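# Sort three cart parcels into trays matching mail stop codes

## Task

Take the three parcels off the cart and place each one in the letter tray marked with its own mail stop code, so that it lies completely within that tray's walls. Every tray must remain on the desk or counter it started on. At the end, release the parcels and move the robot away from them. The robot must not tip over or finish leaning, or the task fails. A parcel that stays in place only because the robot is holding it does not count as placed.

## Robot and tools

ROBOT. A Hello Robot Stretch 4 with a single arm: an omni-wheel base, a lift that rides up a mast, an arm that telescopes forward, a three-joint wrist (yaw, pitch, roll) and a two-finger gripper. It stands about 1.6 m tall, and its base rim lies within 0.23 m of the base origin. Loose objects may occasionally get a small shove from outside.

FRAMES. Base frame: origin on the floor beneath the base centre, x forward, y left, z up. hand_pose is reported in this frame and marks a point between the open fingertips; with all wrist joints at zero its axes line up with the base frame. The printed hand position may be somewhat off. Odometry frame: the base frame as it was when the scene began. base_odometry counts wheel rotation only, so slipping shows up as travel; heading runs -3.142 to 3.142, left positive.

execute_actions. Argument "actions": a list holding one action or none (empty list = just report state and images). An action has "base", "joints" or both, plus optional "pace" and "contact_limits"; or it is {"end_of_arm": "enable_torque"} by itself. Motions in one action start together and may finish at different times.
- "base": exactly one key, each an offset from where the base last measured itself in the latest state report: translate_m (metres, forward positive, -2 to 2), strafe_m (metres, sideways, left positive, -2 to 2), rotate_rad (radians, counter-clockwise seen from above positive, -3.2 to 3.2).
- "joints": absolute targets, one number per named joint: lift_m 0 to 1.2; arm_m 0 to 0.55 (extension); wrist_yaw_rad -1.134 to 4.276 (0 forward, positive left, 3.14 folded back, above 3.4 the arm may block it); wrist_pitch_rad -1.117 to 4.259 (0 level, 1.57 pointing down); wrist_roll_rad -1.117 to 4.259 (0 = fingers level with each other, positive turns clockwise viewed from behind the gripper); gripper_m -0.038 to 0.141 (fingertip gap in metres; negative means fingers press together). Out-of-range joint targets are clipped and reported; any other bad value or unknown key rejects the call and nothing moves. Joints or base not mentioned may keep pushing toward an earlier target.
- "pace": "slow", "default", "fast", "max" (base up to 0.1/0.3/0.4/0.6 m/s and 1/2/3/4 rad/s; further capped when lift_m is above 0.2). One action lasts at most 15 s.
- "contact_limits": {"arm_m": value from 0 (softest) to 0.75 (firmest)}, default 0.5; the arm stops when it pushes harder.
- "cameras": list among head_camera, head_left_camera, head_right_camera, wrist_camera, all; omitted/null/all gives every camera, [] gives none.
To unfold the wrist at a scene's start, one action with lift_m 0.4 and wrist_yaw_rad 0 works.

wait: {"seconds": 0 to 10}; commands nothing and returns state and images. zoom_image: {"camera", "region": [x0, y0, x1, y1]} in pixels of that camera's most recent full image, at most 504x504. read_manual: returns licence texts only. finished_scene: {"scene": current scene number}; ends the scene permanently and reports success, so the goal must already hold.

CAMERAS. head_camera sits atop the mast looking forward and down (turn the base to look elsewhere); head_left_camera and head_right_camera are fisheyes beside it, aimed lower, showing base and arm; wrist_camera looks along the fingers with fingertips near the image bottom. Calibration lines give K and T_world_to_cam in base-frame metres; small errors exist, larger for the wrist camera.

RESULT LINES. base_status and joint_status tell how each motion ended: "done" (for the base, wheels turned as ordered even if slipping), "off_target" (stopped short, may still push), "contact_stop_at_<key>" (blocked; that part goes slack), "limit_stop_at_<name>" (built-in limit, e.g. own_body or tilt), "time_out", "torque_fault" (a wrist or gripper motor overloaded and went limp; send enable_torque). After a stop in one call, later motion calls in the same reply are skipped. on_its_own reports things not commanded; "held at" there is a target, not a position. lidar_m: 12 distances in metres for 30-degree sectors, first straight ahead, counter-clockwise (4th left, 7th behind, 10th right); "-" means nothing seen or closer than 0.25 m; it misses glass, thin legs and much behind. wrist_depth_mm: 7x7 grid of median depths, 100-2000 mm, read from top left. turned_by_wheels vs turned_by_imu differing by over ~0.1 rad suggests a collision or slip; heading error is roughly their difference. base_tilt in degrees, forward and right positive, with a fixed offset up to ~1.5. motor_effort: percent of maximum, peak in brackets, noisy; wheel positive turns the base right; a load in a level gripper pushes wrist_pitch_rad effort away from 0.

GRIPPING. Command gripper_m smaller than the object's width; squeezing further pulls it toward the wrist by up to a third of the difference. Neither the gripper reading nor "done" proves a grasp; a firm squeeze (target 0 or above) shows as a clear gripper effort change. If fingertips jam on a surface, raise the lift.

AVOID. Tilting past 6 degrees (everything goes slack); turning or driving with over 1 kg held and arm_m above 0.2, especially at fast paces; steady hard pushes or pulls with the gripper raised; pressing the gripper into things with base or arm moves (torque faults); wrist pitched up below -0.2 while rolled below -0.4 or above 4 (self-collision); dropping, slamming or knocking objects; knocking trays off their furniture. Release parcels and back away before ending.

Each tool is called by a JSON object that holds its "op" and its "data", one argument or row to a line.

## Session

I'll start by looking at the current state and the camera images.

{"op": "execute_actions", "data": {
  "actions": []
}}

Scene clock: 0.00 s.
base_odometry: x=+0.000 y=+0.000 heading=+0.000 (m, m, rad; odometry frame)
turned_by_wheels: +0.000 (rad since the last result)
turned_by_imu: +0.000 (rad since the last result)
base_tilt: forward=-0.3 right=+1.0 (deg)
lidar_m: 1.84 1.44 1.40 1.48 2.05 1.97 1.61 1.97 1.88 1.98 1.48 1.44
base_status: not commanded
joint_positions: lift_m=+0.132 arm_m=-0.001 wrist_yaw_rad=+3.098 wrist_pitch_rad=-0.011 wrist_roll_rad=-0.013 gripper_m=+0.057
joint_status: not commanded
motor_effort: lift_m=+18 arm_m=+0 wrist_yaw_rad=-1 wrist_pitch_rad=-6 wrist_roll_rad=+1 gripper_m=-6 wheel_0=+0 wheel_1=+0 wheel_2=+0 (%)
hand_pose: x=-0.1145 y=+0.1000 z=+0.3137 quat_wxyz=(+0.022, +0.005, -0.007, +1.000) (m; base frame)
wrist_depth_mm: 135 138 - - - 1808 1661 / - 137 - - - 1808 1708 / - 135 1756 - - 1863 1708 / 112 135 1756 - - 1808 1661 / 132 - - - - 1808 1661 / 1464 1464 1160 1397 1098 1308 1255 / 931 866 768 842 759 878 842
pictures: head_camera, head_left_camera, head_right_camera, wrist_camera
Images, in order (width x height): head_camera 420x560, head_left_camera 420x672, head_right_camera 420x672, wrist_camera 616x392.

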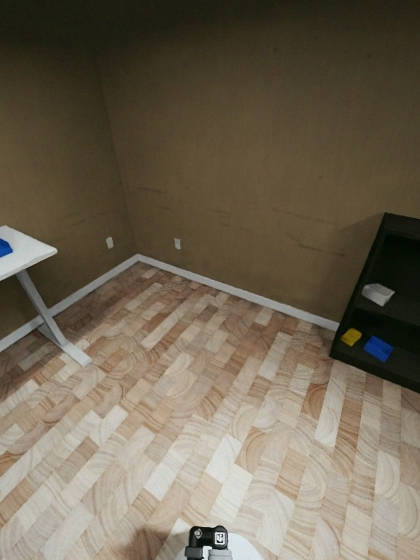

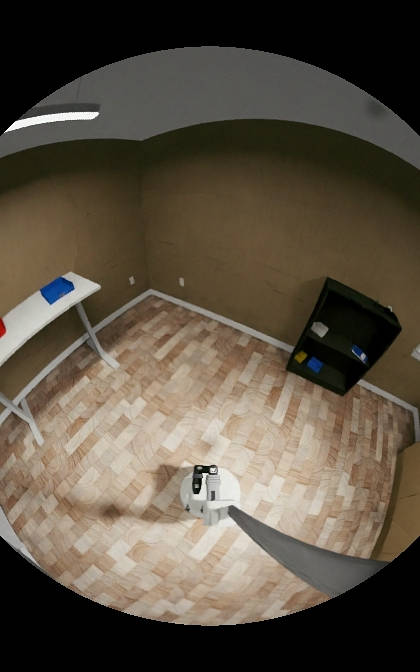

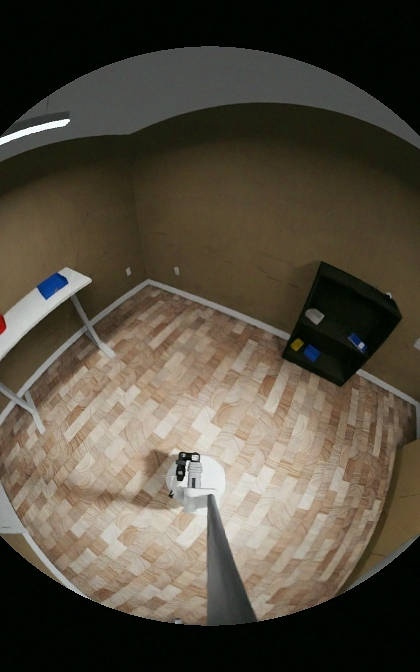

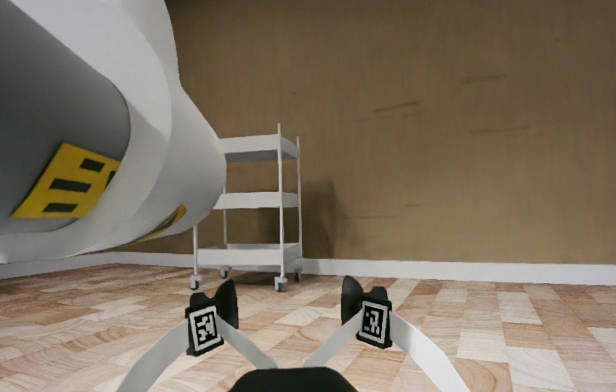

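The cart is behind me and a desk with trays is on my left. I'll turn left to look around and unfold the wrist at the same time.

{"op": "execute_actions", "data": {
  "actions": [
    {"base": {"rotate_rad": 1.4}, "joints": {"lift_m": 0.4, "wrist_yaw_rad": 0}}
  ]
}}

Scene clock: 2.77 s.
base_odometry: x=+0.000 y=+0.000 heading=+1.400 (m, m, rad; odometry frame)
turned_by_wheels: +1.400 (rad since the last result)
turned_by_imu: +1.396 (rad since the last result)
base_tilt: forward=-0.5 right=+0.9 (deg)
lidar_m: 1.41 2.15 1.97 1.60 1.71 1.89 1.93 1.60 1.44 1.77 2.17 1.39
base_status: done
joint_positions: lift_m=+0.400 arm_m=-0.001 wrist_yaw_rad=+0.000 wrist_pitch_rad=-0.011 wrist_roll_rad=-0.013 gripper_m=+0.057
joint_status: all done
motor_effort: lift_m=+20(21) arm_m=+0(1) wrist_yaw_rad=-3(6) wrist_pitch_rad=-7(6) wrist_roll_rad=+0(0) gripper_m=-4(4) wheel_0=+1(7) wheel_1=+0(8) wheel_2=+0(5) (%)
hand_pose: x=+0.4584 y=-0.0873 z=+0.5811 quat_wxyz=(+1.000, -0.007, -0.005, +0.000) (m; base frame)
wrist_depth_mm: - - - - 1863 1808 1708 / - - - - 1863 1808 1661 / - - - 1576 1430 1430 1397 / - - - - 1921 1808 1618 / - - - - 1921 1756 1661 / 1983 - 1661 - 1808 1756 1618 / 1618 1464 1336 1464 1308 1464 1366
pictures: head_camera, head_left_camera, head_right_camera, wrist_camera
camera_calibration (this result's frames):
wrist_camera: T_world_to_cam=[[-0.051475, -0.997895, -0.0394338, -0.0527678], [0.0584095, 0.0364103, -0.997628, 0.624254], [0.996965, -0.0536562, 0.0564124, -0.274751], [0, 0, 0, 1]] pos_world=[0.234739, -0.0901281, 0.636192]
Images, in order (width x height): head_camera 420x560, head_left_camera 420x672, head_right_camera 420x672, wrist_camera 616x392.

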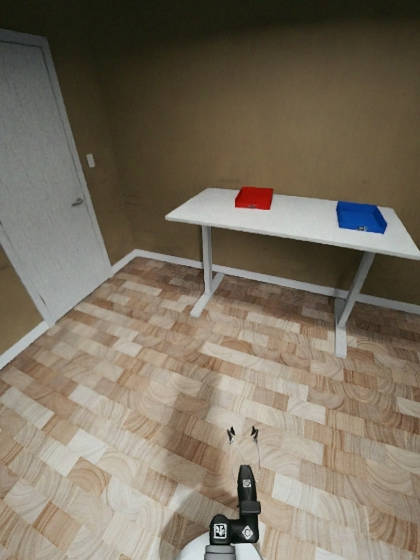

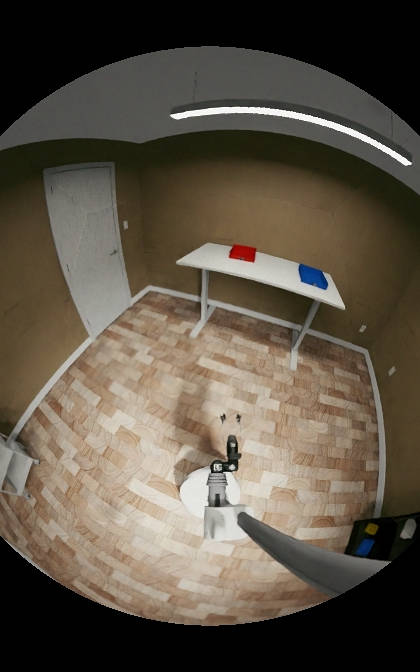

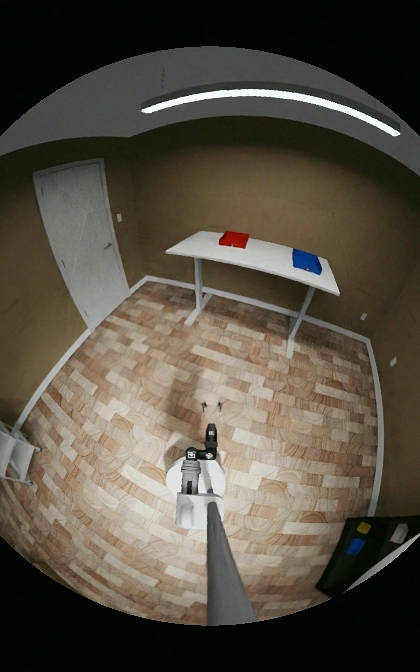

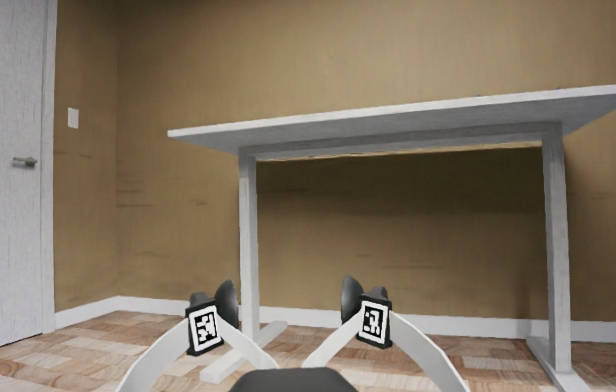

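{"op": "zoom_image", "data": {
  "camera": "head_camera",
  "region": [220, 170, 420, 250]
}}

{"op": "execute_actions", "data": {
  "actions": [
    {"base": {"rotate_rad": 1.85}}
  ]
}}

Region (220, 170, 420, 250) of head_camera's 420x560 image, scaled by 2.520, with more detail than that image has; it fills the top 202 rows of this view, and the rest is white.

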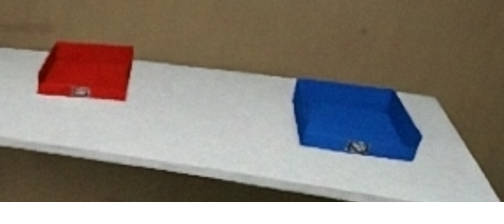

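Scene clock: 5.23 s.
base_odometry: x=+0.000 y=+0.000 heading=-3.033 (m, m, rad; odometry frame)
turned_by_wheels: +1.850 (rad since the last result)
turned_by_imu: +1.844 (rad since the last result)
base_tilt: forward=-0.6 right=+0.8 (deg)
lidar_m: 1.58 1.92 1.88 2.07 1.49 1.46 1.91 1.43 1.39 1.51 2.01 1.96
base_status: done
joint_positions: lift_m=+0.400 arm_m=-0.001 wrist_yaw_rad=+0.000 wrist_pitch_rad=-0.011 wrist_roll_rad=-0.013 gripper_m=+0.057
joint_status: not commanded
motor_effort: lift_m=+18(20) arm_m=+0(0) wrist_yaw_rad=-1(1) wrist_pitch_rad=-6(4) wrist_roll_rad=+0(1) gripper_m=-7(5) wheel_0=-1(7) wheel_1=-1(6) wheel_2=-2(4) (%)
hand_pose: x=+0.4584 y=-0.0874 z=+0.5813 quat_wxyz=(+1.000, -0.007, -0.005, +0.000) (m; base frame)
wrist_depth_mm: - - - - 1808 1618 1430 / - - - - 1808 1618 1430 / - - - - 1808 1576 1430 / - - - - 1808 1576 1397 / - - - 1808 1708 1576 1397 / - - 1464 1756 1708 1537 1430 / 1499 1464 1308 1336 1308 1464 1397
pictures: head_camera, head_left_camera, head_right_camera, wrist_camera
camera_calibration (this result's frames):
wrist_camera: T_world_to_cam=[[-0.0515785, -0.99789, -0.0394361, -0.052743], [0.0584424, 0.0364049, -0.997627, 0.624389], [0.996957, -0.0537609, 0.0564414, -0.274781], [0, 0, 0, 1]] pos_world=[0.234734, -0.090135, 0.636336]
Images, in order (width x height): head_camera 420x560, head_left_camera 420x672, head_right_camera 420x672, wrist_camera 616x392.

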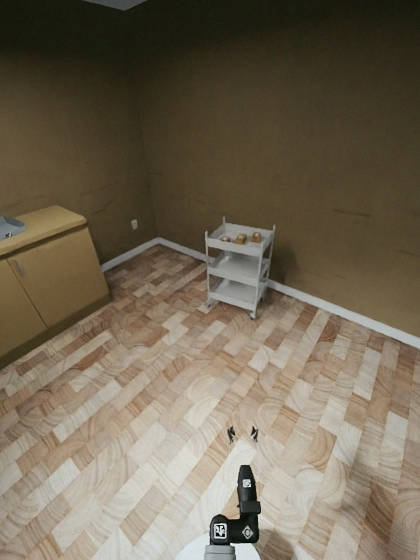

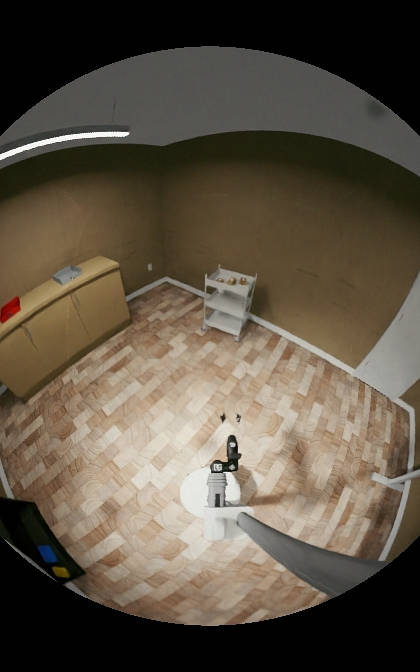

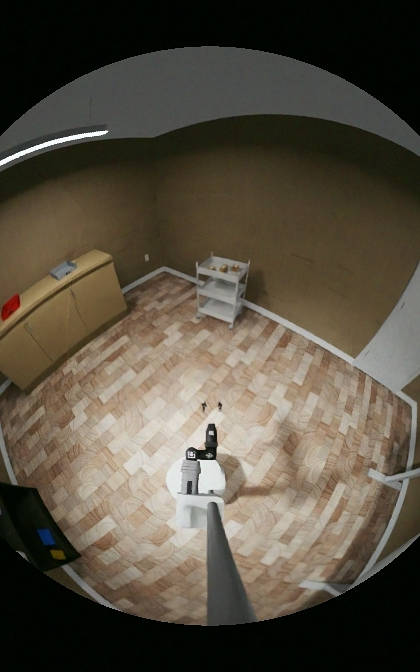

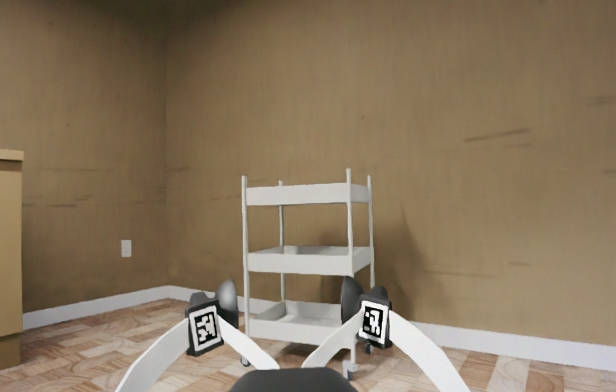

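The cart is ahead with three small parcels on its top shelf. There are trays on the desk (red, blue) and on the counter (gray, red). I'll approach the cart square-on.

{"op": "execute_actions", "data": {
  "actions": [
    {"base": {"rotate_rad": 0.193}, "pace": "fast"}
  ],
  "cameras": []
}}

{"op": "execute_actions", "data": {
  "actions": [
    {"base": {"translate_m": 1.249}, "joints": {"lift_m": 1.0, "wrist_pitch_rad": 0.9, "gripper_m": 0.12}, "pace": "fast"}
  ],
  "cameras": []
}}

{"op": "execute_actions", "data": {
  "actions": [
    {"base": {"rotate_rad": -0.573}, "pace": "fast"}
  ]
}}

Scene clock: 11.70 s.
base_odometry: x=+0.000 y=+0.000 heading=-2.840 (m, m, rad; odometry frame)
turned_by_wheels: +0.193 (rad since the last result)
turned_by_imu: +0.192 (rad since the last result)
base_tilt: forward=-0.4 right=+0.8 (deg)
lidar_m: 1.66 1.86 1.91 1.65 1.46 1.76 2.10 1.39 1.39 1.69 1.97 1.57
base_status: done
joint_positions: lift_m=+0.400 arm_m=-0.001 wrist_yaw_rad=+0.000 wrist_pitch_rad=-0.011 wrist_roll_rad=-0.013 gripper_m=+0.057
joint_status: not commanded
motor_effort: lift_m=+18(18) arm_m=-1(0) wrist_yaw_rad=-3(3) wrist_pitch_rad=-5(6) wrist_roll_rad=+1(0) gripper_m=-4(3) wheel_0=+0(5) wheel_1=+0(11) wheel_2=-1(8) (%)
hand_pose: x=+0.4584 y=-0.0874 z=+0.5813 quat_wxyz=(+1.000, -0.007, -0.005, +0.000) (m; base frame)
wrist_depth_mm: - - - - - 1661 1464 / - - - - - 1661 1464 / 1921 - - - - 1708 1499 / 1499 - - - 1863 1661 1430 / 1464 - - - 1808 1618 1464 / 1464 1983 1983 - 1499 1618 1464 / 1430 1464 1336 1430 1308 1430 1397
pictures: none
No camera images: the call's "cameras" was empty. Leave "cameras" out to get every camera's image.

Scene clock: 16.10 s.
base_odometry: x=-1.193 y=-0.370 heading=-2.840 (m, m, rad; odometry frame)
turned_by_wheels: +0.000 (rad since the last result)
turned_by_imu: +0.002 (rad since the last result)
base_tilt: forward=-0.4 right=+1.0 (deg)
lidar_m: 1.36 0.97 0.94 1.17 2.28 2.30 3.12 2.33 2.06 1.26 0.52 0.52
base_status: done
joint_positions: lift_m=+1.000 arm_m=-0.001 wrist_yaw_rad=+0.000 wrist_pitch_rad=+0.901 wrist_roll_rad=-0.013 gripper_m=+0.120
joint_status: all done
motor_effort: lift_m=+19(21) arm_m=+0(0) wrist_yaw_rad=-2(1) wrist_pitch_rad=-4(4) wrist_roll_rad=+1(0) gripper_m=-1(3) wheel_0=-1(8) wheel_1=-1(8) wheel_2=+2(11) (%)
hand_pose: x=+0.3489 y=-0.0874 z=+0.9518 quat_wxyz=(+0.900, -0.006, +0.436, +0.003) (m; base frame)
wrist_depth_mm: 1255 1464 1618 1281 1042 866 759 / 1308 1537 1756 1430 1138 946 809 / 1430 1661 1708 1661 1281 946 866 / 1464 1464 1464 1537 1397 661 640 / 1308 1308 1308 1336 1308 569 554 / 1138 1138 1182 1205 212 484 512 / 1078 1042 1060 157 878 723 455
pictures: none
No camera images: the call's "cameras" was empty. Leave "cameras" out to get every camera's image.

Scene clock: 17.57 s.
base_odometry: x=-1.193 y=-0.370 heading=+2.870 (m, m, rad; odometry frame)
turned_by_wheels: -0.573 (rad since the last result)
turned_by_imu: -0.571 (rad since the last result)
base_tilt: forward=-0.6 right=+0.7 (deg)
lidar_m: 0.52 1.32 1.61 0.96 1.13 1.99 2.32 2.99 2.33 2.26 1.29 0.54
base_status: done
joint_positions: lift_m=+1.000 arm_m=-0.001 wrist_yaw_rad=+0.000 wrist_pitch_rad=+0.901 wrist_roll_rad=-0.013 gripper_m=+0.120
joint_status: not commanded
motor_effort: lift_m=+19(19) arm_m=+0(0) wrist_yaw_rad=-2(2) wrist_pitch_rad=-3(4) wrist_roll_rad=+1(0) gripper_m=-1(0) wheel_0=+0(4) wheel_1=+0(4) wheel_2=+0(7) (%)
hand_pose: x=+0.3489 y=-0.0874 z=+0.9518 quat_wxyz=(+0.900, -0.006, +0.436, +0.003) (m; base frame)
wrist_depth_mm: 1078 1025 946 904 854 831 778 / 1229 1138 1060 976 946 904 878 / 1464 1336 750 741 723 1008 991 / 1464 1464 634 615 654 1118 1118 / 1308 1308 585 603 569 615 1308 / 1182 1138 798 809 212 1205 1229 / 1060 1060 1042 158 1060 1098 1118
pictures: head_camera, head_left_camera, head_right_camera, wrist_camera
camera_calibration (this result's frames):
wrist_camera: T_world_to_cam=[[-0.0628936, -0.997878, 0.0168309, -0.0934489], [-0.753234, 0.0363973, -0.656745, 0.959177], [0.654739, -0.0539827, -0.753925, 0.704158], [0, 0, 0, 1]] pos_world=[0.255568, -0.0901497, 1.16239]
Images, in order (width x height): head_camera 420x560, head_left_camera 420x672, head_right_camera 420x672, wrist_camera 616x392.

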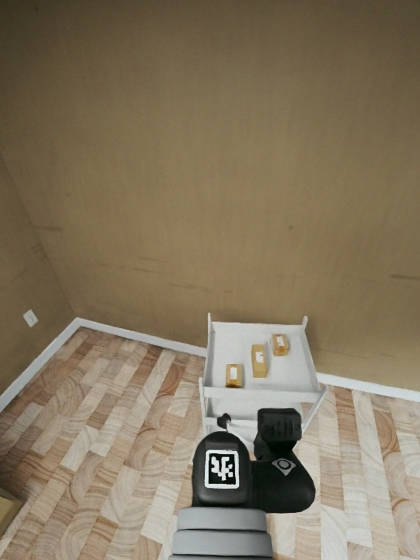

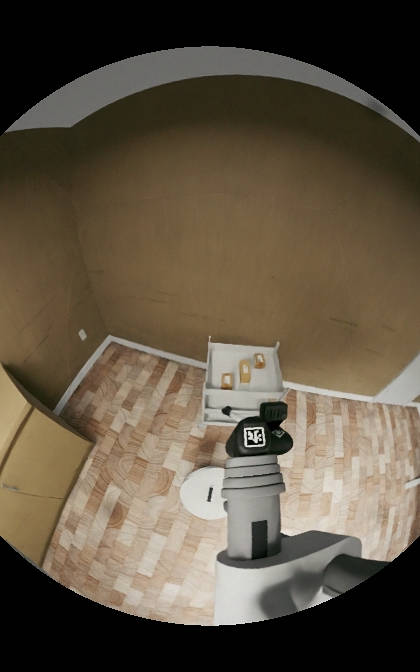

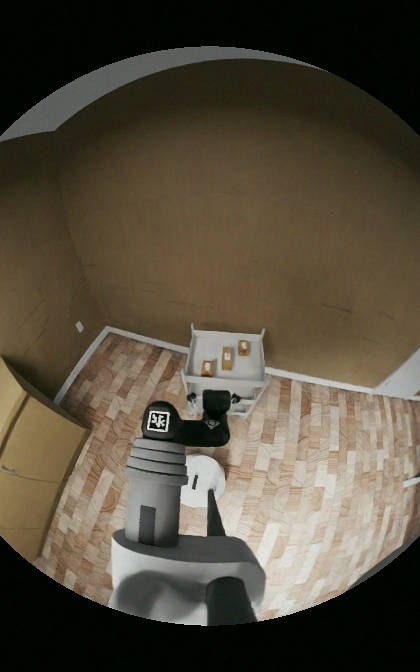

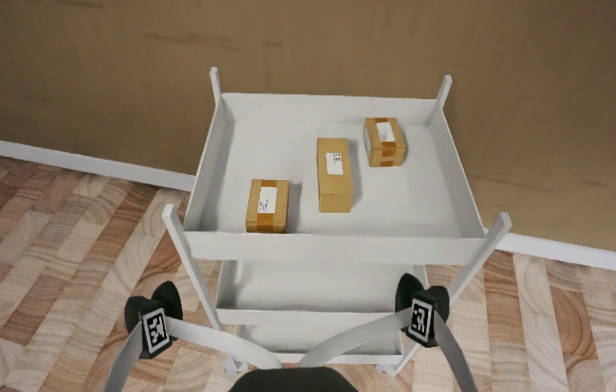

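I'm now square to the cart. I'll zoom in to read the parcel labels.

{"op": "zoom_image", "data": {
  "camera": "wrist_camera",
  "region": [220, 100, 430, 245]
}}

Region (220, 100, 430, 245) of wrist_camera's 616x392 image, scaled by 2.400; it fills the top 348 rows of this view, and the rest is white.

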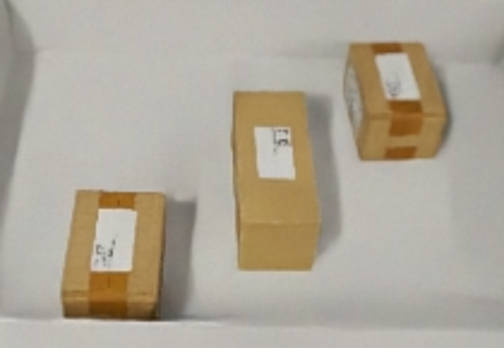

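{"op": "zoom_image", "data": {
  "camera": "head_camera",
  "region": [200, 315, 330, 400]
}}

Region (200, 315, 330, 400) of head_camera's 420x560 image, scaled by 3.877, with more detail than that image has; it fills the top 330 rows of this view, and the rest is white.

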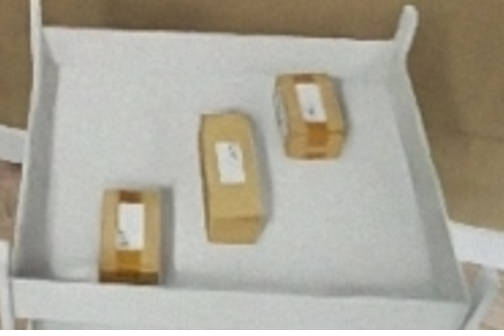

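The labels are too small to read from here. I'll move the gripper over the front-left parcel, pointing down. That gives a close view and is also the pre-grasp pose.

{"op": "execute_actions", "data": {
  "actions": [
    {"base": {"strafe_m": 0.03}, "joints": {"lift_m": 0.9, "arm_m": 0.46, "wrist_pitch_rad": 1.57}, "pace": "fast"}
  ],
  "cameras": ["wrist_camera", "head_camera"]
}}

Scene clock: 22.43 s.
base_odometry: x=-1.201 y=-0.399 heading=+2.870 (m, m, rad; odometry frame)
turned_by_wheels: +0.000 (rad since the last result)
turned_by_imu: +0.001 (rad since the last result)
base_tilt: forward=-0.4 right=+0.9 (deg)
lidar_m: 0.51 1.32 1.57 0.91 1.11 1.99 2.29 3.01 2.35 2.30 1.34 0.54
base_status: done
joint_positions: lift_m=+0.900 arm_m=+0.459 wrist_yaw_rad=+0.000 wrist_pitch_rad=+1.570 wrist_roll_rad=-0.013 gripper_m=+0.120
joint_status: all done
motor_effort: lift_m=+15(17) arm_m=+6(8) wrist_yaw_rad=-2(1) wrist_pitch_rad=+0(5) wrist_roll_rad=+1(1) gripper_m=-2(0) wheel_0=-1(6) wheel_1=-1(7) wheel_2=+0(1) (%)
hand_pose: x=+0.6301 y=-0.0874 z=+0.7899 quat_wxyz=(+0.707, -0.005, +0.707, +0.005) (m; base frame)
wrist_depth_mm: 976 1008 349 353 355 359 355 / 976 991 347 353 357 330 314 / 976 976 347 351 304 353 364 / 976 960 343 349 301 359 359 / 960 976 342 297 310 355 359 / 960 293 342 296 212 355 359 / 960 287 291 157 327 334 345
pictures: head_camera, wrist_camera
camera_calibration (this result's frames):
wrist_camera: T_world_to_cam=[[-0.0386274, -0.99789, 0.052186, -0.116255], [-0.998169, 0.0361005, -0.0485251, 0.738481], [0.0465387, -0.0539648, -0.997458, 0.973546], [0, 0, 0, 1]] pos_world=[0.687331, -0.0901323, 1.01297]
Images, in order (width x height): head_camera 420x560, wrist_camera 616x392.

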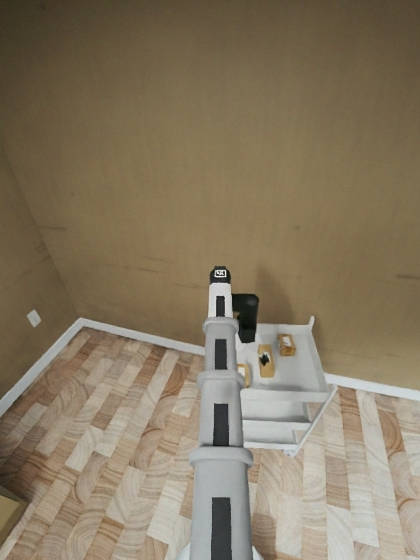

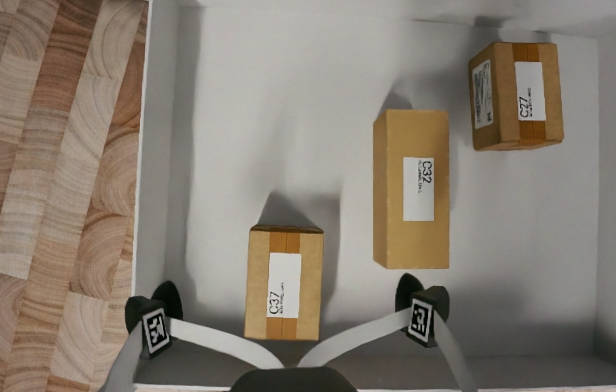

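{"op": "zoom_image", "data": {
  "camera": "wrist_camera",
  "region": [230, 30, 590, 350]
}}

Region (230, 30, 590, 350) of wrist_camera's 616x392 image, scaled by 1.400.

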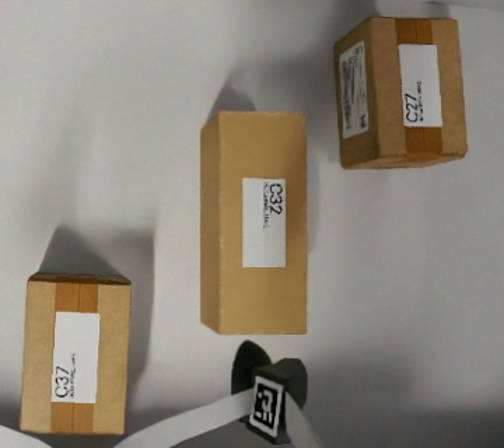

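The parcels are C37 (front-left), C32 (middle) and C27 (back-right), and the gripper is lined up over C37. I'll narrow the opening a little so the finger clears the next parcel, then lower.

{"op": "execute_actions", "data": {
  "actions": [
    {"joints": {"arm_m": 0.452, "gripper_m": 0.088}}
  ],
  "cameras": []
}}

{"op": "execute_actions", "data": {
  "actions": [
    {"joints": {"lift_m": 0.812}}
  ],
  "cameras": ["wrist_camera", "head_camera"]
}}

Scene clock: 26.67 s.
base_odometry: x=-1.201 y=-0.399 heading=+2.870 (m, m, rad; odometry frame)
turned_by_wheels: +0.000 (rad since the last result)
turned_by_imu: +0.000 (rad since the last result)
base_tilt: forward=-0.4 right=+0.9 (deg)
lidar_m: 0.52 1.32 1.58 0.91 1.09 1.99 2.25 3.01 2.36 2.30 1.34 0.54
base_status: not commanded
joint_positions: lift_m=+0.900 arm_m=+0.453 wrist_yaw_rad=+0.000 wrist_pitch_rad=+1.570 wrist_roll_rad=-0.013 gripper_m=+0.088
joint_status: all done
motor_effort: lift_m=+15(15) arm_m=-6(6) wrist_yaw_rad=-2(2) wrist_pitch_rad=-1(1) wrist_roll_rad=+1(1) gripper_m=-1(5) wheel_0=+0(0) wheel_1=-1(1) wheel_2=+0(0) (%)
hand_pose: x=+0.6243 y=-0.0874 z=+0.7899 quat_wxyz=(+0.707, -0.005, +0.707, +0.005) (m; base frame)
wrist_depth_mm: 976 991 349 353 357 359 355 / 991 991 347 351 355 330 314 / 976 976 347 349 303 357 362 / 976 976 343 349 303 357 362 / 976 976 342 298 349 355 359 / 960 324 296 296 213 355 357 / 960 273 282 300 317 320 334
pictures: none
No camera images: the call's "cameras" was empty. Leave "cameras" out to get every camera's image.

Scene clock: 28.03 s.
base_odometry: x=-1.201 y=-0.399 heading=+2.870 (m, m, rad; odometry frame)
turned_by_wheels: +0.000 (rad since the last result)
turned_by_imu: +0.000 (rad since the last result)
base_tilt: forward=-0.5 right=+1.0 (deg)
lidar_m: 0.52 1.32 1.56 0.92 1.09 2.00 2.25 3.02 2.37 2.26 1.33 0.54
base_status: not commanded
joint_positions: lift_m=+0.812 arm_m=+0.453 wrist_yaw_rad=+0.000 wrist_pitch_rad=+1.570 wrist_roll_rad=-0.013 gripper_m=+0.088
joint_status: all done
motor_effort: lift_m=+15(16) arm_m=-6(7) wrist_yaw_rad=-2(1) wrist_pitch_rad=+0(0) wrist_roll_rad=+0(1) gripper_m=-5(3) wheel_0=-1(1) wheel_1=-1(1) wheel_2=+0(0) (%)
hand_pose: x=+0.6243 y=-0.0874 z=+0.7019 quat_wxyz=(+0.707, -0.005, +0.707, +0.005) (m; base frame)
wrist_depth_mm: 904 249 262 265 268 271 245 / 891 255 260 264 266 217 248 / 891 256 259 263 264 216 271 / 878 255 258 262 264 214 271 / 878 253 256 211 263 214 270 / 878 249 208 210 213 266 267 / 878 216 208 208 260 265 267
pictures: head_camera, wrist_camera
camera_calibration (this result's frames):
wrist_camera: T_world_to_cam=[[-0.0387401, -0.997885, 0.0521909, -0.111822], [-0.998171, 0.0362199, -0.0483977, 0.728359], [0.046405, -0.0539704, -0.997464, 0.886171], [0, 0, 0, 1]] pos_world=[0.681572, -0.0901392, 0.925011]
Images, in order (width x height): head_camera 420x560, wrist_camera 616x392.

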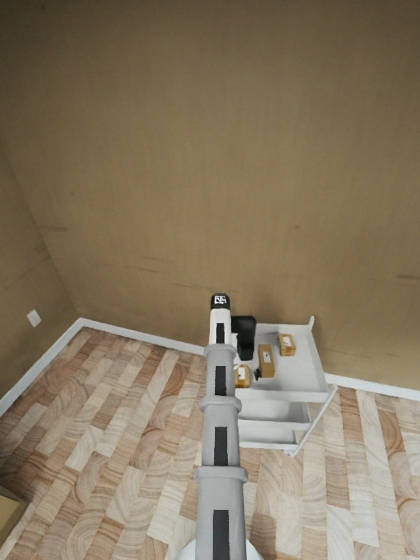

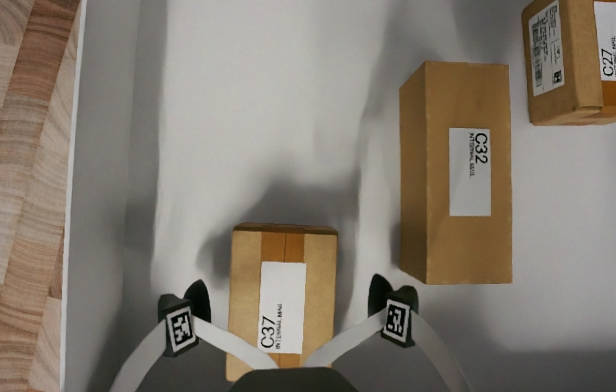

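The fingers are on either side of C37. I'll close the gripper and lift.

{"op": "execute_actions", "data": {
  "actions": [
    {"joints": {"lift_m": 0.805, "gripper_m": 0.03}}
  ],
  "cameras": []
}}

{"op": "execute_actions", "data": {
  "actions": [
    {"joints": {"lift_m": 1.0}}
  ],
  "cameras": ["wrist_camera", "head_camera"]
}}

Scene clock: 29.90 s.
base_odometry: x=-1.201 y=-0.399 heading=+2.870 (m, m, rad; odometry frame)
turned_by_wheels: +0.000 (rad since the last result)
turned_by_imu: +0.000 (rad since the last result)
base_tilt: forward=-0.4 right=+0.9 (deg)
lidar_m: 0.51 1.34 1.56 0.93 1.10 1.99 2.25 3.02 2.37 2.30 1.31 0.55
base_status: not commanded
joint_positions: lift_m=+0.805 arm_m=+0.453 wrist_yaw_rad=+0.000 wrist_pitch_rad=+1.570 wrist_roll_rad=-0.013 gripper_m=+0.030
joint_status: all done
motor_effort: lift_m=+15(14) arm_m=-7(6) wrist_yaw_rad=-1(1) wrist_pitch_rad=-1(0) wrist_roll_rad=+0(1) gripper_m=-20(18) wheel_0=-1(0) wheel_1=-1(1) wheel_2=+0(0) (%)
hand_pose: x=+0.6243 y=-0.0874 z=+0.6949 quat_wxyz=(+0.707, -0.005, +0.707, +0.005) (m; base frame)
wrist_depth_mm: 891 249 254 257 260 264 245 / 891 250 253 256 257 209 249 / 878 250 252 255 256 208 264 / 878 248 251 254 256 207 263 / 539 247 250 194 255 206 262 / 535 246 192 193 205 257 260 / 530 190 191 192 253 257 260
pictures: none
No camera images: the call's "cameras" was empty. Leave "cameras" out to get every camera's image.

Scene clock: 31.80 s.
base_odometry: x=-1.201 y=-0.399 heading=+2.870 (m, m, rad; odometry frame)
turned_by_wheels: +0.000 (rad since the last result)
turned_by_imu: +0.000 (rad since the last result)
base_tilt: forward=-0.5 right=+1.0 (deg)
lidar_m: 0.53 1.32 1.56 0.92 1.08 2.00 2.28 3.01 2.37 2.29 1.32 0.54
base_status: not commanded
joint_positions: lift_m=+1.000 arm_m=+0.453 wrist_yaw_rad=+0.000 wrist_pitch_rad=+1.570 wrist_roll_rad=-0.013 gripper_m=+0.030
joint_status: all done
motor_effort: lift_m=+20(20) arm_m=-7(7) wrist_yaw_rad=+0(0) wrist_pitch_rad=+0(0) wrist_roll_rad=+0(1) gripper_m=-14(16) wheel_0=+0(0) wheel_1=-1(1) wheel_2=+0(0) (%)
hand_pose: x=+0.6243 y=-0.0874 z=+0.8895 quat_wxyz=(+0.707, -0.005, +0.707, +0.005) (m; base frame)
wrist_depth_mm: 1078 1078 430 452 449 580 691 / 1060 1078 449 452 459 459 449 / 1060 1078 445 452 427 418 445 / 1078 1078 445 449 399 459 442 / 1060 1078 439 194 449 455 439 / 1042 1078 192 193 205 455 433 / 1042 609 191 191 1118 1118 1138
pictures: head_camera, wrist_camera
camera_calibration (this result's frames):
wrist_camera: T_world_to_cam=[[-0.0387373, -0.997885, 0.0521929, -0.121614], [-0.998174, 0.0362197, -0.0483473, 0.737373], [0.0463546, -0.0539704, -0.997466, 1.07328], [0, 0, 0, 1]] pos_world=[0.681564, -0.0901392, 1.11256]
Images, in order (width x height): head_camera 420x560, wrist_camera 616x392.

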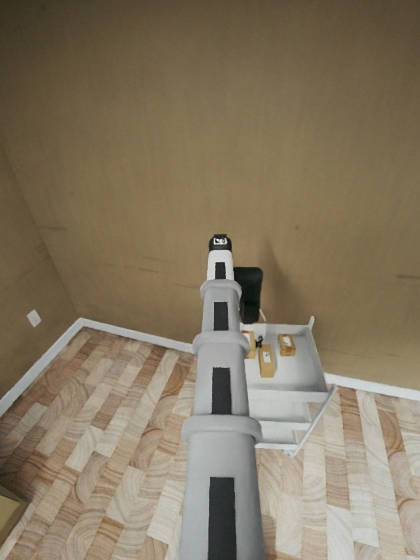

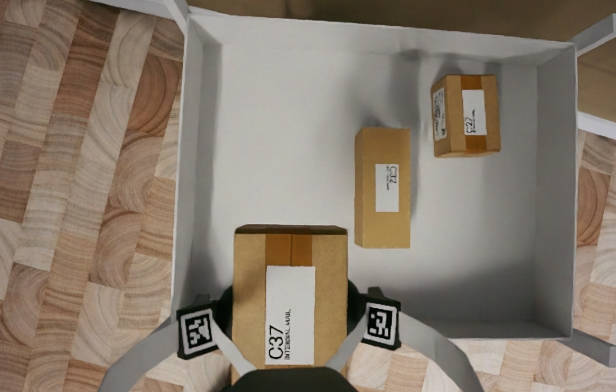

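I'm holding C37. I'll retract the arm and turn left toward the counter to read its tray labels.

{"op": "execute_actions", "data": {
  "actions": [
    {"base": {"rotate_rad": 1.75}, "joints": {"arm_m": 0.05}, "pace": "fast"}
  ]
}}

Scene clock: 36.00 s.
base_odometry: x=-1.201 y=-0.399 heading=-1.664 (m, m, rad; odometry frame)
turned_by_wheels: +1.750 (rad since the last result)
turned_by_imu: +1.745 (rad since the last result)
base_tilt: forward=-0.3 right=+1.0 (deg)
lidar_m: 0.93 1.27 2.27 2.33 2.54 2.38 1.80 0.62 0.51 0.52 1.50 0.93
base_status: done
joint_positions: lift_m=+1.000 arm_m=+0.051 wrist_yaw_rad=+0.000 wrist_pitch_rad=+1.570 wrist_roll_rad=-0.013 gripper_m=+0.030
joint_status: all done
motor_effort: lift_m=+20(20) arm_m=-6(6) wrist_yaw_rad=+0(2) wrist_pitch_rad=+1(0) wrist_roll_rad=+1(0) gripper_m=-19(17) wheel_0=+1(5) wheel_1=+0(6) wheel_2=-1(8) (%)
hand_pose: x=+0.2222 y=-0.0874 z=+0.8895 quat_wxyz=(+0.707, -0.005, +0.707, +0.005) (m; base frame)
wrist_depth_mm: 1078 1098 1098 1118 1118 1138 1160 / 1098 1060 1118 1098 1138 1138 1160 / 1078 1078 1078 1118 1118 1118 1138 / 1060 1078 1098 1118 1118 1138 1160 / 1060 1060 891 194 1118 1118 1138 / 1060 1078 192 193 205 1138 1138 / 1060 615 191 191 1098 960 1008
pictures: head_camera, head_left_camera, head_right_camera, wrist_camera
camera_calibration (this result's frames):
wrist_camera: T_world_to_cam=[[-0.0389379, -0.997877, 0.0521965, -0.137149], [-0.998171, 0.0364252, -0.0482541, 0.336018], [0.0462504, -0.0539799, -0.99747, 1.092], [0, 0, 0, 1]] pos_world=[0.279557, -0.090151, 1.11261]
Images, in order (width x height): head_camera 420x560, head_left_camera 420x672, head_right_camera 420x672, wrist_camera 616x392.

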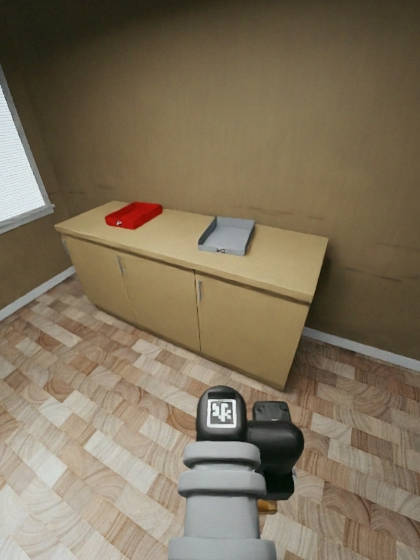

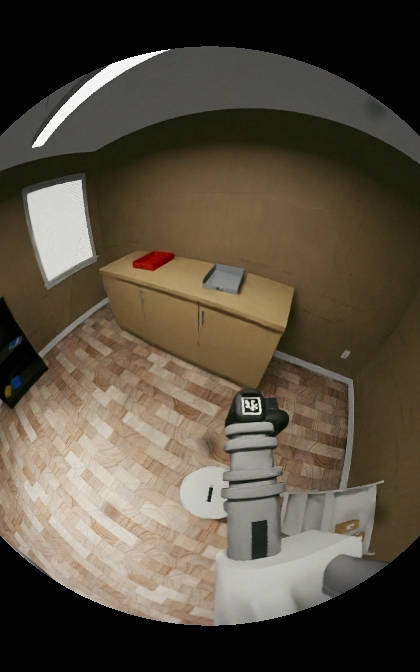

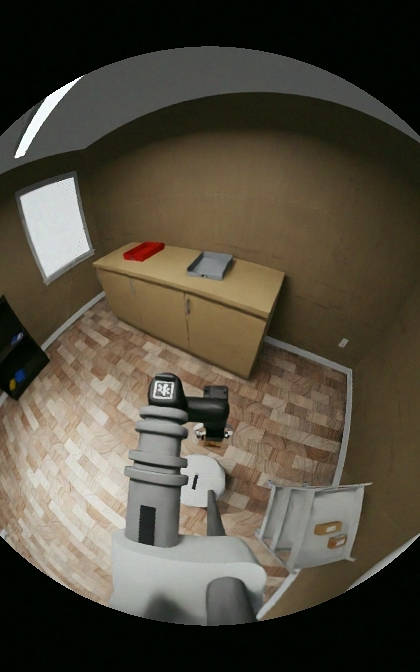

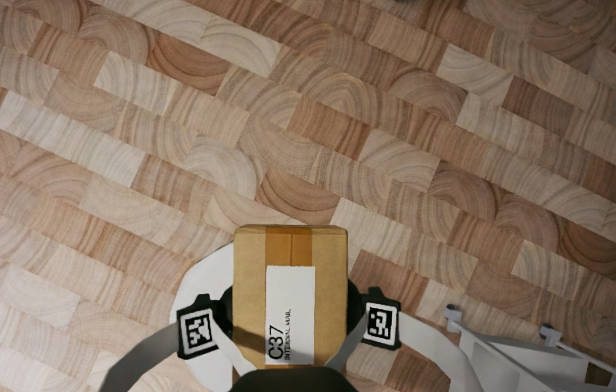

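{"op": "zoom_image", "data": {
  "camera": "head_camera",
  "region": [190, 210, 270, 265]
}}

{"op": "zoom_image", "data": {
  "camera": "head_camera",
  "region": [95, 195, 175, 240]
}}

Region (190, 210, 270, 265) of head_camera's 420x560 image, scaled by 6.300, with more detail than that image has; it fills the top 346 rows of this view, and the rest is white.

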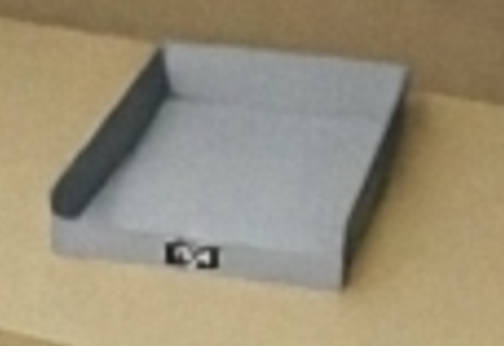

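Region (95, 195, 175, 240) of head_camera's 420x560 image, scaled by 6.300, with more detail than that image has; it fills the top 284 rows of this view, and the rest is white.

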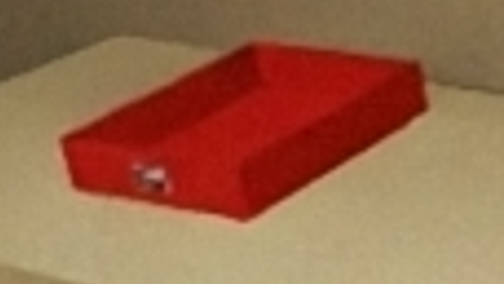

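The labels can't be read from this distance. I'll move up to the counter in front of the gray tray, square to the counter front.

{"op": "execute_actions", "data": {
  "actions": [
    {"base": {"rotate_rad": 0.39}, "joints": {"lift_m": 1.12}, "pace": "fast"}
  ],
  "cameras": []
}}

{"op": "execute_actions", "data": {
  "actions": [
    {"base": {"translate_m": 0.88}, "pace": "fast"}
  ],
  "cameras": []
}}

{"op": "execute_actions", "data": {
  "actions": [
    {"base": {"rotate_rad": -0.89}, "pace": "fast"}
  ]
}}

Scene clock: 43.33 s.
base_odometry: x=-1.201 y=-0.399 heading=-1.274 (m, m, rad; odometry frame)
turned_by_wheels: +0.390 (rad since the last result)
turned_by_imu: +0.389 (rad since the last result)
base_tilt: forward=-0.3 right=+1.1 (deg)
lidar_m: 1.12 2.25 2.28 2.74 2.38 2.11 1.32 0.55 0.52 1.37 0.93 0.92
base_status: done
joint_positions: lift_m=+1.120 arm_m=+0.051 wrist_yaw_rad=+0.000 wrist_pitch_rad=+1.570 wrist_roll_rad=-0.013 gripper_m=+0.030
joint_status: all done
motor_effort: lift_m=+20(22) arm_m=-6(6) wrist_yaw_rad=+0(0) wrist_pitch_rad=+1(1) wrist_roll_rad=+0(0) gripper_m=-17(16) wheel_0=-1(1) wheel_1=-1(6) wheel_2=+0(6) (%)
hand_pose: x=+0.2223 y=-0.0874 z=+1.0095 quat_wxyz=(+0.707, -0.005, +0.707, +0.005) (m; base frame)
wrist_depth_mm: 1205 1229 1229 1229 1255 1008 1281 / 1182 1205 1205 1229 1255 1281 1281 / 1182 1205 1205 1229 1229 1281 1281 / 1182 1205 1205 1229 1229 1255 1281 / 1160 1182 1008 195 1229 1255 1255 / 1160 1182 192 193 204 1229 1255 / 1182 676 191 192 1205 1229 1255
pictures: none
No camera images: the call's "cameras" was empty. Leave "cameras" out to get every camera's image.

Scene clock: 47.53 s.
base_odometry: x=-0.943 y=-1.241 heading=-1.274 (m, m, rad; odometry frame)
turned_by_wheels: +0.000 (rad since the last result)
turned_by_imu: +0.001 (rad since the last result)
base_tilt: forward=-0.4 right=+0.7 (deg)
lidar_m: 0.44 0.81 1.75 1.98 2.97 2.98 1.37 1.20 0.65 0.38 0.31 0.34
base_status: done
joint_positions: lift_m=+1.120 arm_m=+0.051 wrist_yaw_rad=+0.000 wrist_pitch_rad=+1.570 wrist_roll_rad=-0.013 gripper_m=+0.030
joint_status: not commanded
motor_effort: lift_m=+20(20) arm_m=-6(6) wrist_yaw_rad=+0(1) wrist_pitch_rad=+1(0) wrist_roll_rad=+1(1) gripper_m=-17(18) wheel_0=-1(4) wheel_1=+0(5) wheel_2=-1(10) (%)
hand_pose: x=+0.2223 y=-0.0874 z=+1.0095 quat_wxyz=(+0.707, -0.005, +0.707, +0.005) (m; base frame)
wrist_depth_mm: 1205 1205 715 329 330 334 340 / 1205 1205 1229 521 329 332 338 / 1205 1205 1205 842 340 332 334 / 1182 1205 1229 1229 580 330 334 / 1182 1182 991 194 1025 368 330 / 1160 1182 192 193 205 654 332 / 1160 668 191 191 1205 842 521
pictures: none
No camera images: the call's "cameras" was empty. Leave "cameras" out to get every camera's image.

Scene clock: 49.50 s.
base_odometry: x=-0.943 y=-1.241 heading=-2.164 (m, m, rad; odometry frame)
turned_by_wheels: -0.890 (rad since the last result)
turned_by_imu: -0.887 (rad since the last result)
base_tilt: forward=-0.5 right=+0.8 (deg)
lidar_m: 0.34 0.36 0.48 1.23 1.75 2.62 3.95 2.71 1.21 1.29 0.54 0.37
base_status: done
joint_positions: lift_m=+1.120 arm_m=+0.051 wrist_yaw_rad=+0.000 wrist_pitch_rad=+1.570 wrist_roll_rad=-0.013 gripper_m=+0.030
joint_status: not commanded
motor_effort: lift_m=+20(20) arm_m=-6(6) wrist_yaw_rad=-1(2) wrist_pitch_rad=+1(0) wrist_roll_rad=+0(0) gripper_m=-18(18) wheel_0=+0(6) wheel_1=-1(6) wheel_2=+1(8) (%)
hand_pose: x=+0.2222 y=-0.0874 z=+1.0095 quat_wxyz=(+0.707, -0.005, +0.707, +0.005) (m; base frame)
wrist_depth_mm: 315 320 324 327 330 334 338 / 314 319 322 327 330 334 336 / 488 530 574 615 676 723 1281 / 1182 1182 1205 1229 1255 1255 1281 / 1182 1182 1008 194 1229 1255 1255 / 1182 1182 192 193 204 1229 1255 / 1160 668 191 191 1229 1229 1255
pictures: head_camera, head_left_camera, head_right_camera, wrist_camera
camera_calibration (this result's frames):
wrist_camera: T_world_to_cam=[[-0.0388169, -0.997882, 0.0521928, -0.143435], [-0.998171, 0.0362994, -0.0483484, 0.341885], [0.0463514, -0.0539741, -0.997466, 1.21166], [0, 0, 0, 1]] pos_world=[0.27953, -0.0901438, 1.2326]
Images, in order (width x height): head_camera 420x560, head_left_camera 420x672, head_right_camera 420x672, wrist_camera 616x392.

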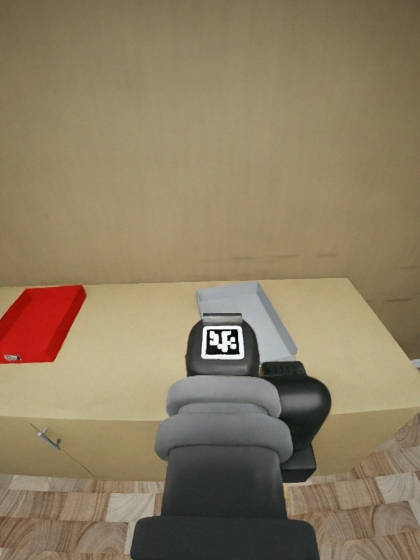

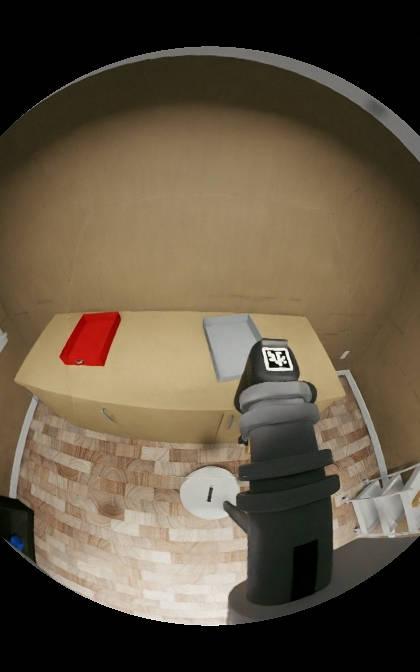

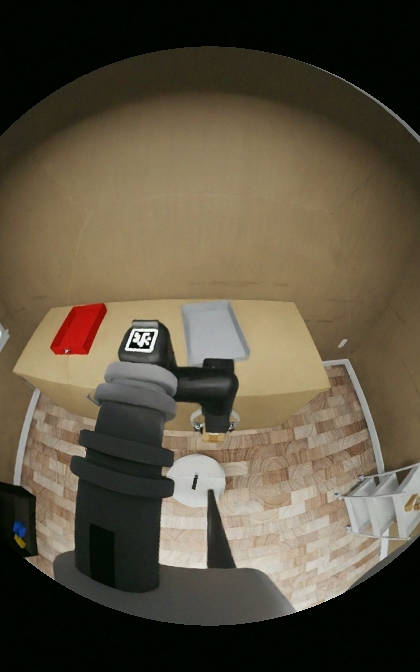

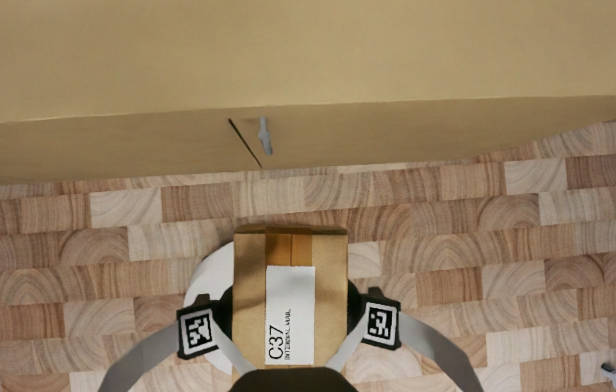

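{"op": "zoom_image", "data": {
  "camera": "head_camera",
  "region": [0, 335, 60, 375]
}}

{"op": "execute_actions", "data": {
  "actions": [
    {"joints": {"wrist_pitch_rad": 0.95}}
  ],
  "cameras": ["wrist_camera"]
}}

Region (0, 335, 60, 375) of head_camera's 420x560 image, scaled by 8.400, with more detail than that image has.

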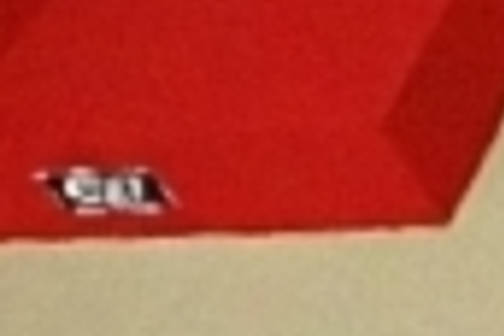

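Scene clock: 50.80 s.
base_odometry: x=-0.943 y=-1.241 heading=-2.164 (m, m, rad; odometry frame)
turned_by_wheels: +0.000 (rad since the last result)
turned_by_imu: +0.000 (rad since the last result)
base_tilt: forward=-0.6 right=+1.1 (deg)
lidar_m: 0.34 0.37 0.49 1.22 1.74 2.60 3.94 2.70 1.21 1.31 0.52 0.37
base_status: not commanded
joint_positions: lift_m=+1.120 arm_m=+0.051 wrist_yaw_rad=+0.000 wrist_pitch_rad=+0.952 wrist_roll_rad=-0.013 gripper_m=+0.030
joint_status: all done
motor_effort: lift_m=+20(20) arm_m=-6(6) wrist_yaw_rad=-2(1) wrist_pitch_rad=-5(9) wrist_roll_rad=+1(1) gripper_m=-21(16) wheel_0=+0(0) wheel_1=-1(1) wheel_2=+1(1) (%)
hand_pose: x=+0.3893 y=-0.0874 z=+1.0630 quat_wxyz=(+0.889, -0.006, +0.458, +0.003) (m; base frame)
wrist_depth_mm: 661 668 676 676 723 723 778 / 580 580 580 585 597 609 615 / 504 504 504 512 508 530 535 / 445 449 452 455 452 466 469 / 404 407 387 194 415 415 421 / 364 368 193 193 205 377 377 / 336 248 191 192 342 349 359
pictures: wrist_camera
camera_calibration (this result's frames):
wrist_camera: T_world_to_cam=[[-0.0617911, -0.997888, 0.0200397, -0.0966006], [-0.785632, 0.0362445, -0.617631, 1.03363], [0.615601, -0.053908, -0.786212, 0.811077], [0, 0, 0, 1]] pos_world=[0.306781, -0.0901363, 1.27801]
Images, in order (width x height): wrist_camera 616x392.

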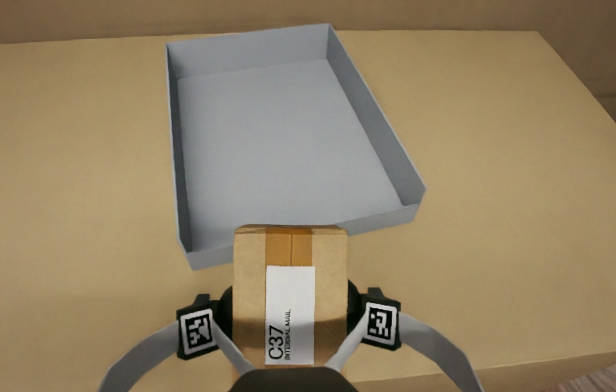

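The parcel is blocking the label. I'll pitch down a bit more so the tray's front edge moves up in the picture.

{"op": "execute_actions", "data": {
  "actions": [
    {"joints": {"wrist_pitch_rad": 1.25}}
  ],
  "cameras": ["wrist_camera"]
}}

Scene clock: 51.80 s.
base_odometry: x=-0.943 y=-1.241 heading=-2.164 (m, m, rad; odometry frame)
turned_by_wheels: +0.000 (rad since the last result)
turned_by_imu: +0.000 (rad since the last result)
base_tilt: forward=-0.5 right=+0.8 (deg)
lidar_m: 0.34 0.35 0.49 1.20 1.74 2.63 3.95 2.75 1.21 1.27 0.51 0.38
base_status: not commanded
joint_positions: lift_m=+1.120 arm_m=+0.051 wrist_yaw_rad=+0.000 wrist_pitch_rad=+1.251 wrist_roll_rad=-0.013 gripper_m=+0.030
joint_status: all done
motor_effort: lift_m=+20(20) arm_m=-6(6) wrist_yaw_rad=-1(1) wrist_pitch_rad=-3(3) wrist_roll_rad=+0(1) gripper_m=-15(18) wheel_0=+0(0) wheel_1=-1(1) wheel_2=+1(1) (%)
hand_pose: x=+0.3127 y=-0.0874 z=+1.0242 quat_wxyz=(+0.811, -0.005, +0.585, +0.004) (m; base frame)
wrist_depth_mm: 421 421 427 433 430 445 452 / 399 399 402 407 404 418 424 / 375 377 377 384 389 392 399 / 353 357 362 366 368 373 375 / 340 345 345 195 512 580 661 / 931 1138 191 193 204 1229 1205 / 1118 640 191 192 1138 1138 1160
pictures: wrist_camera
camera_calibration (this result's frames):
wrist_camera: T_world_to_cam=[[-0.053353, -0.997877, 0.037362, -0.120959], [-0.932551, 0.0364113, -0.359199, 0.730787], [0.357075, -0.0540063, -0.932513, 1.05837], [0, 0, 0, 1]] pos_world=[0.297125, -0.0901521, 1.25396]
Images, in order (width x height): wrist_camera 616x392.

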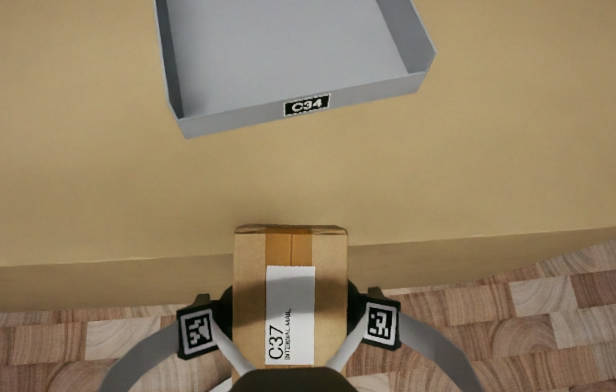

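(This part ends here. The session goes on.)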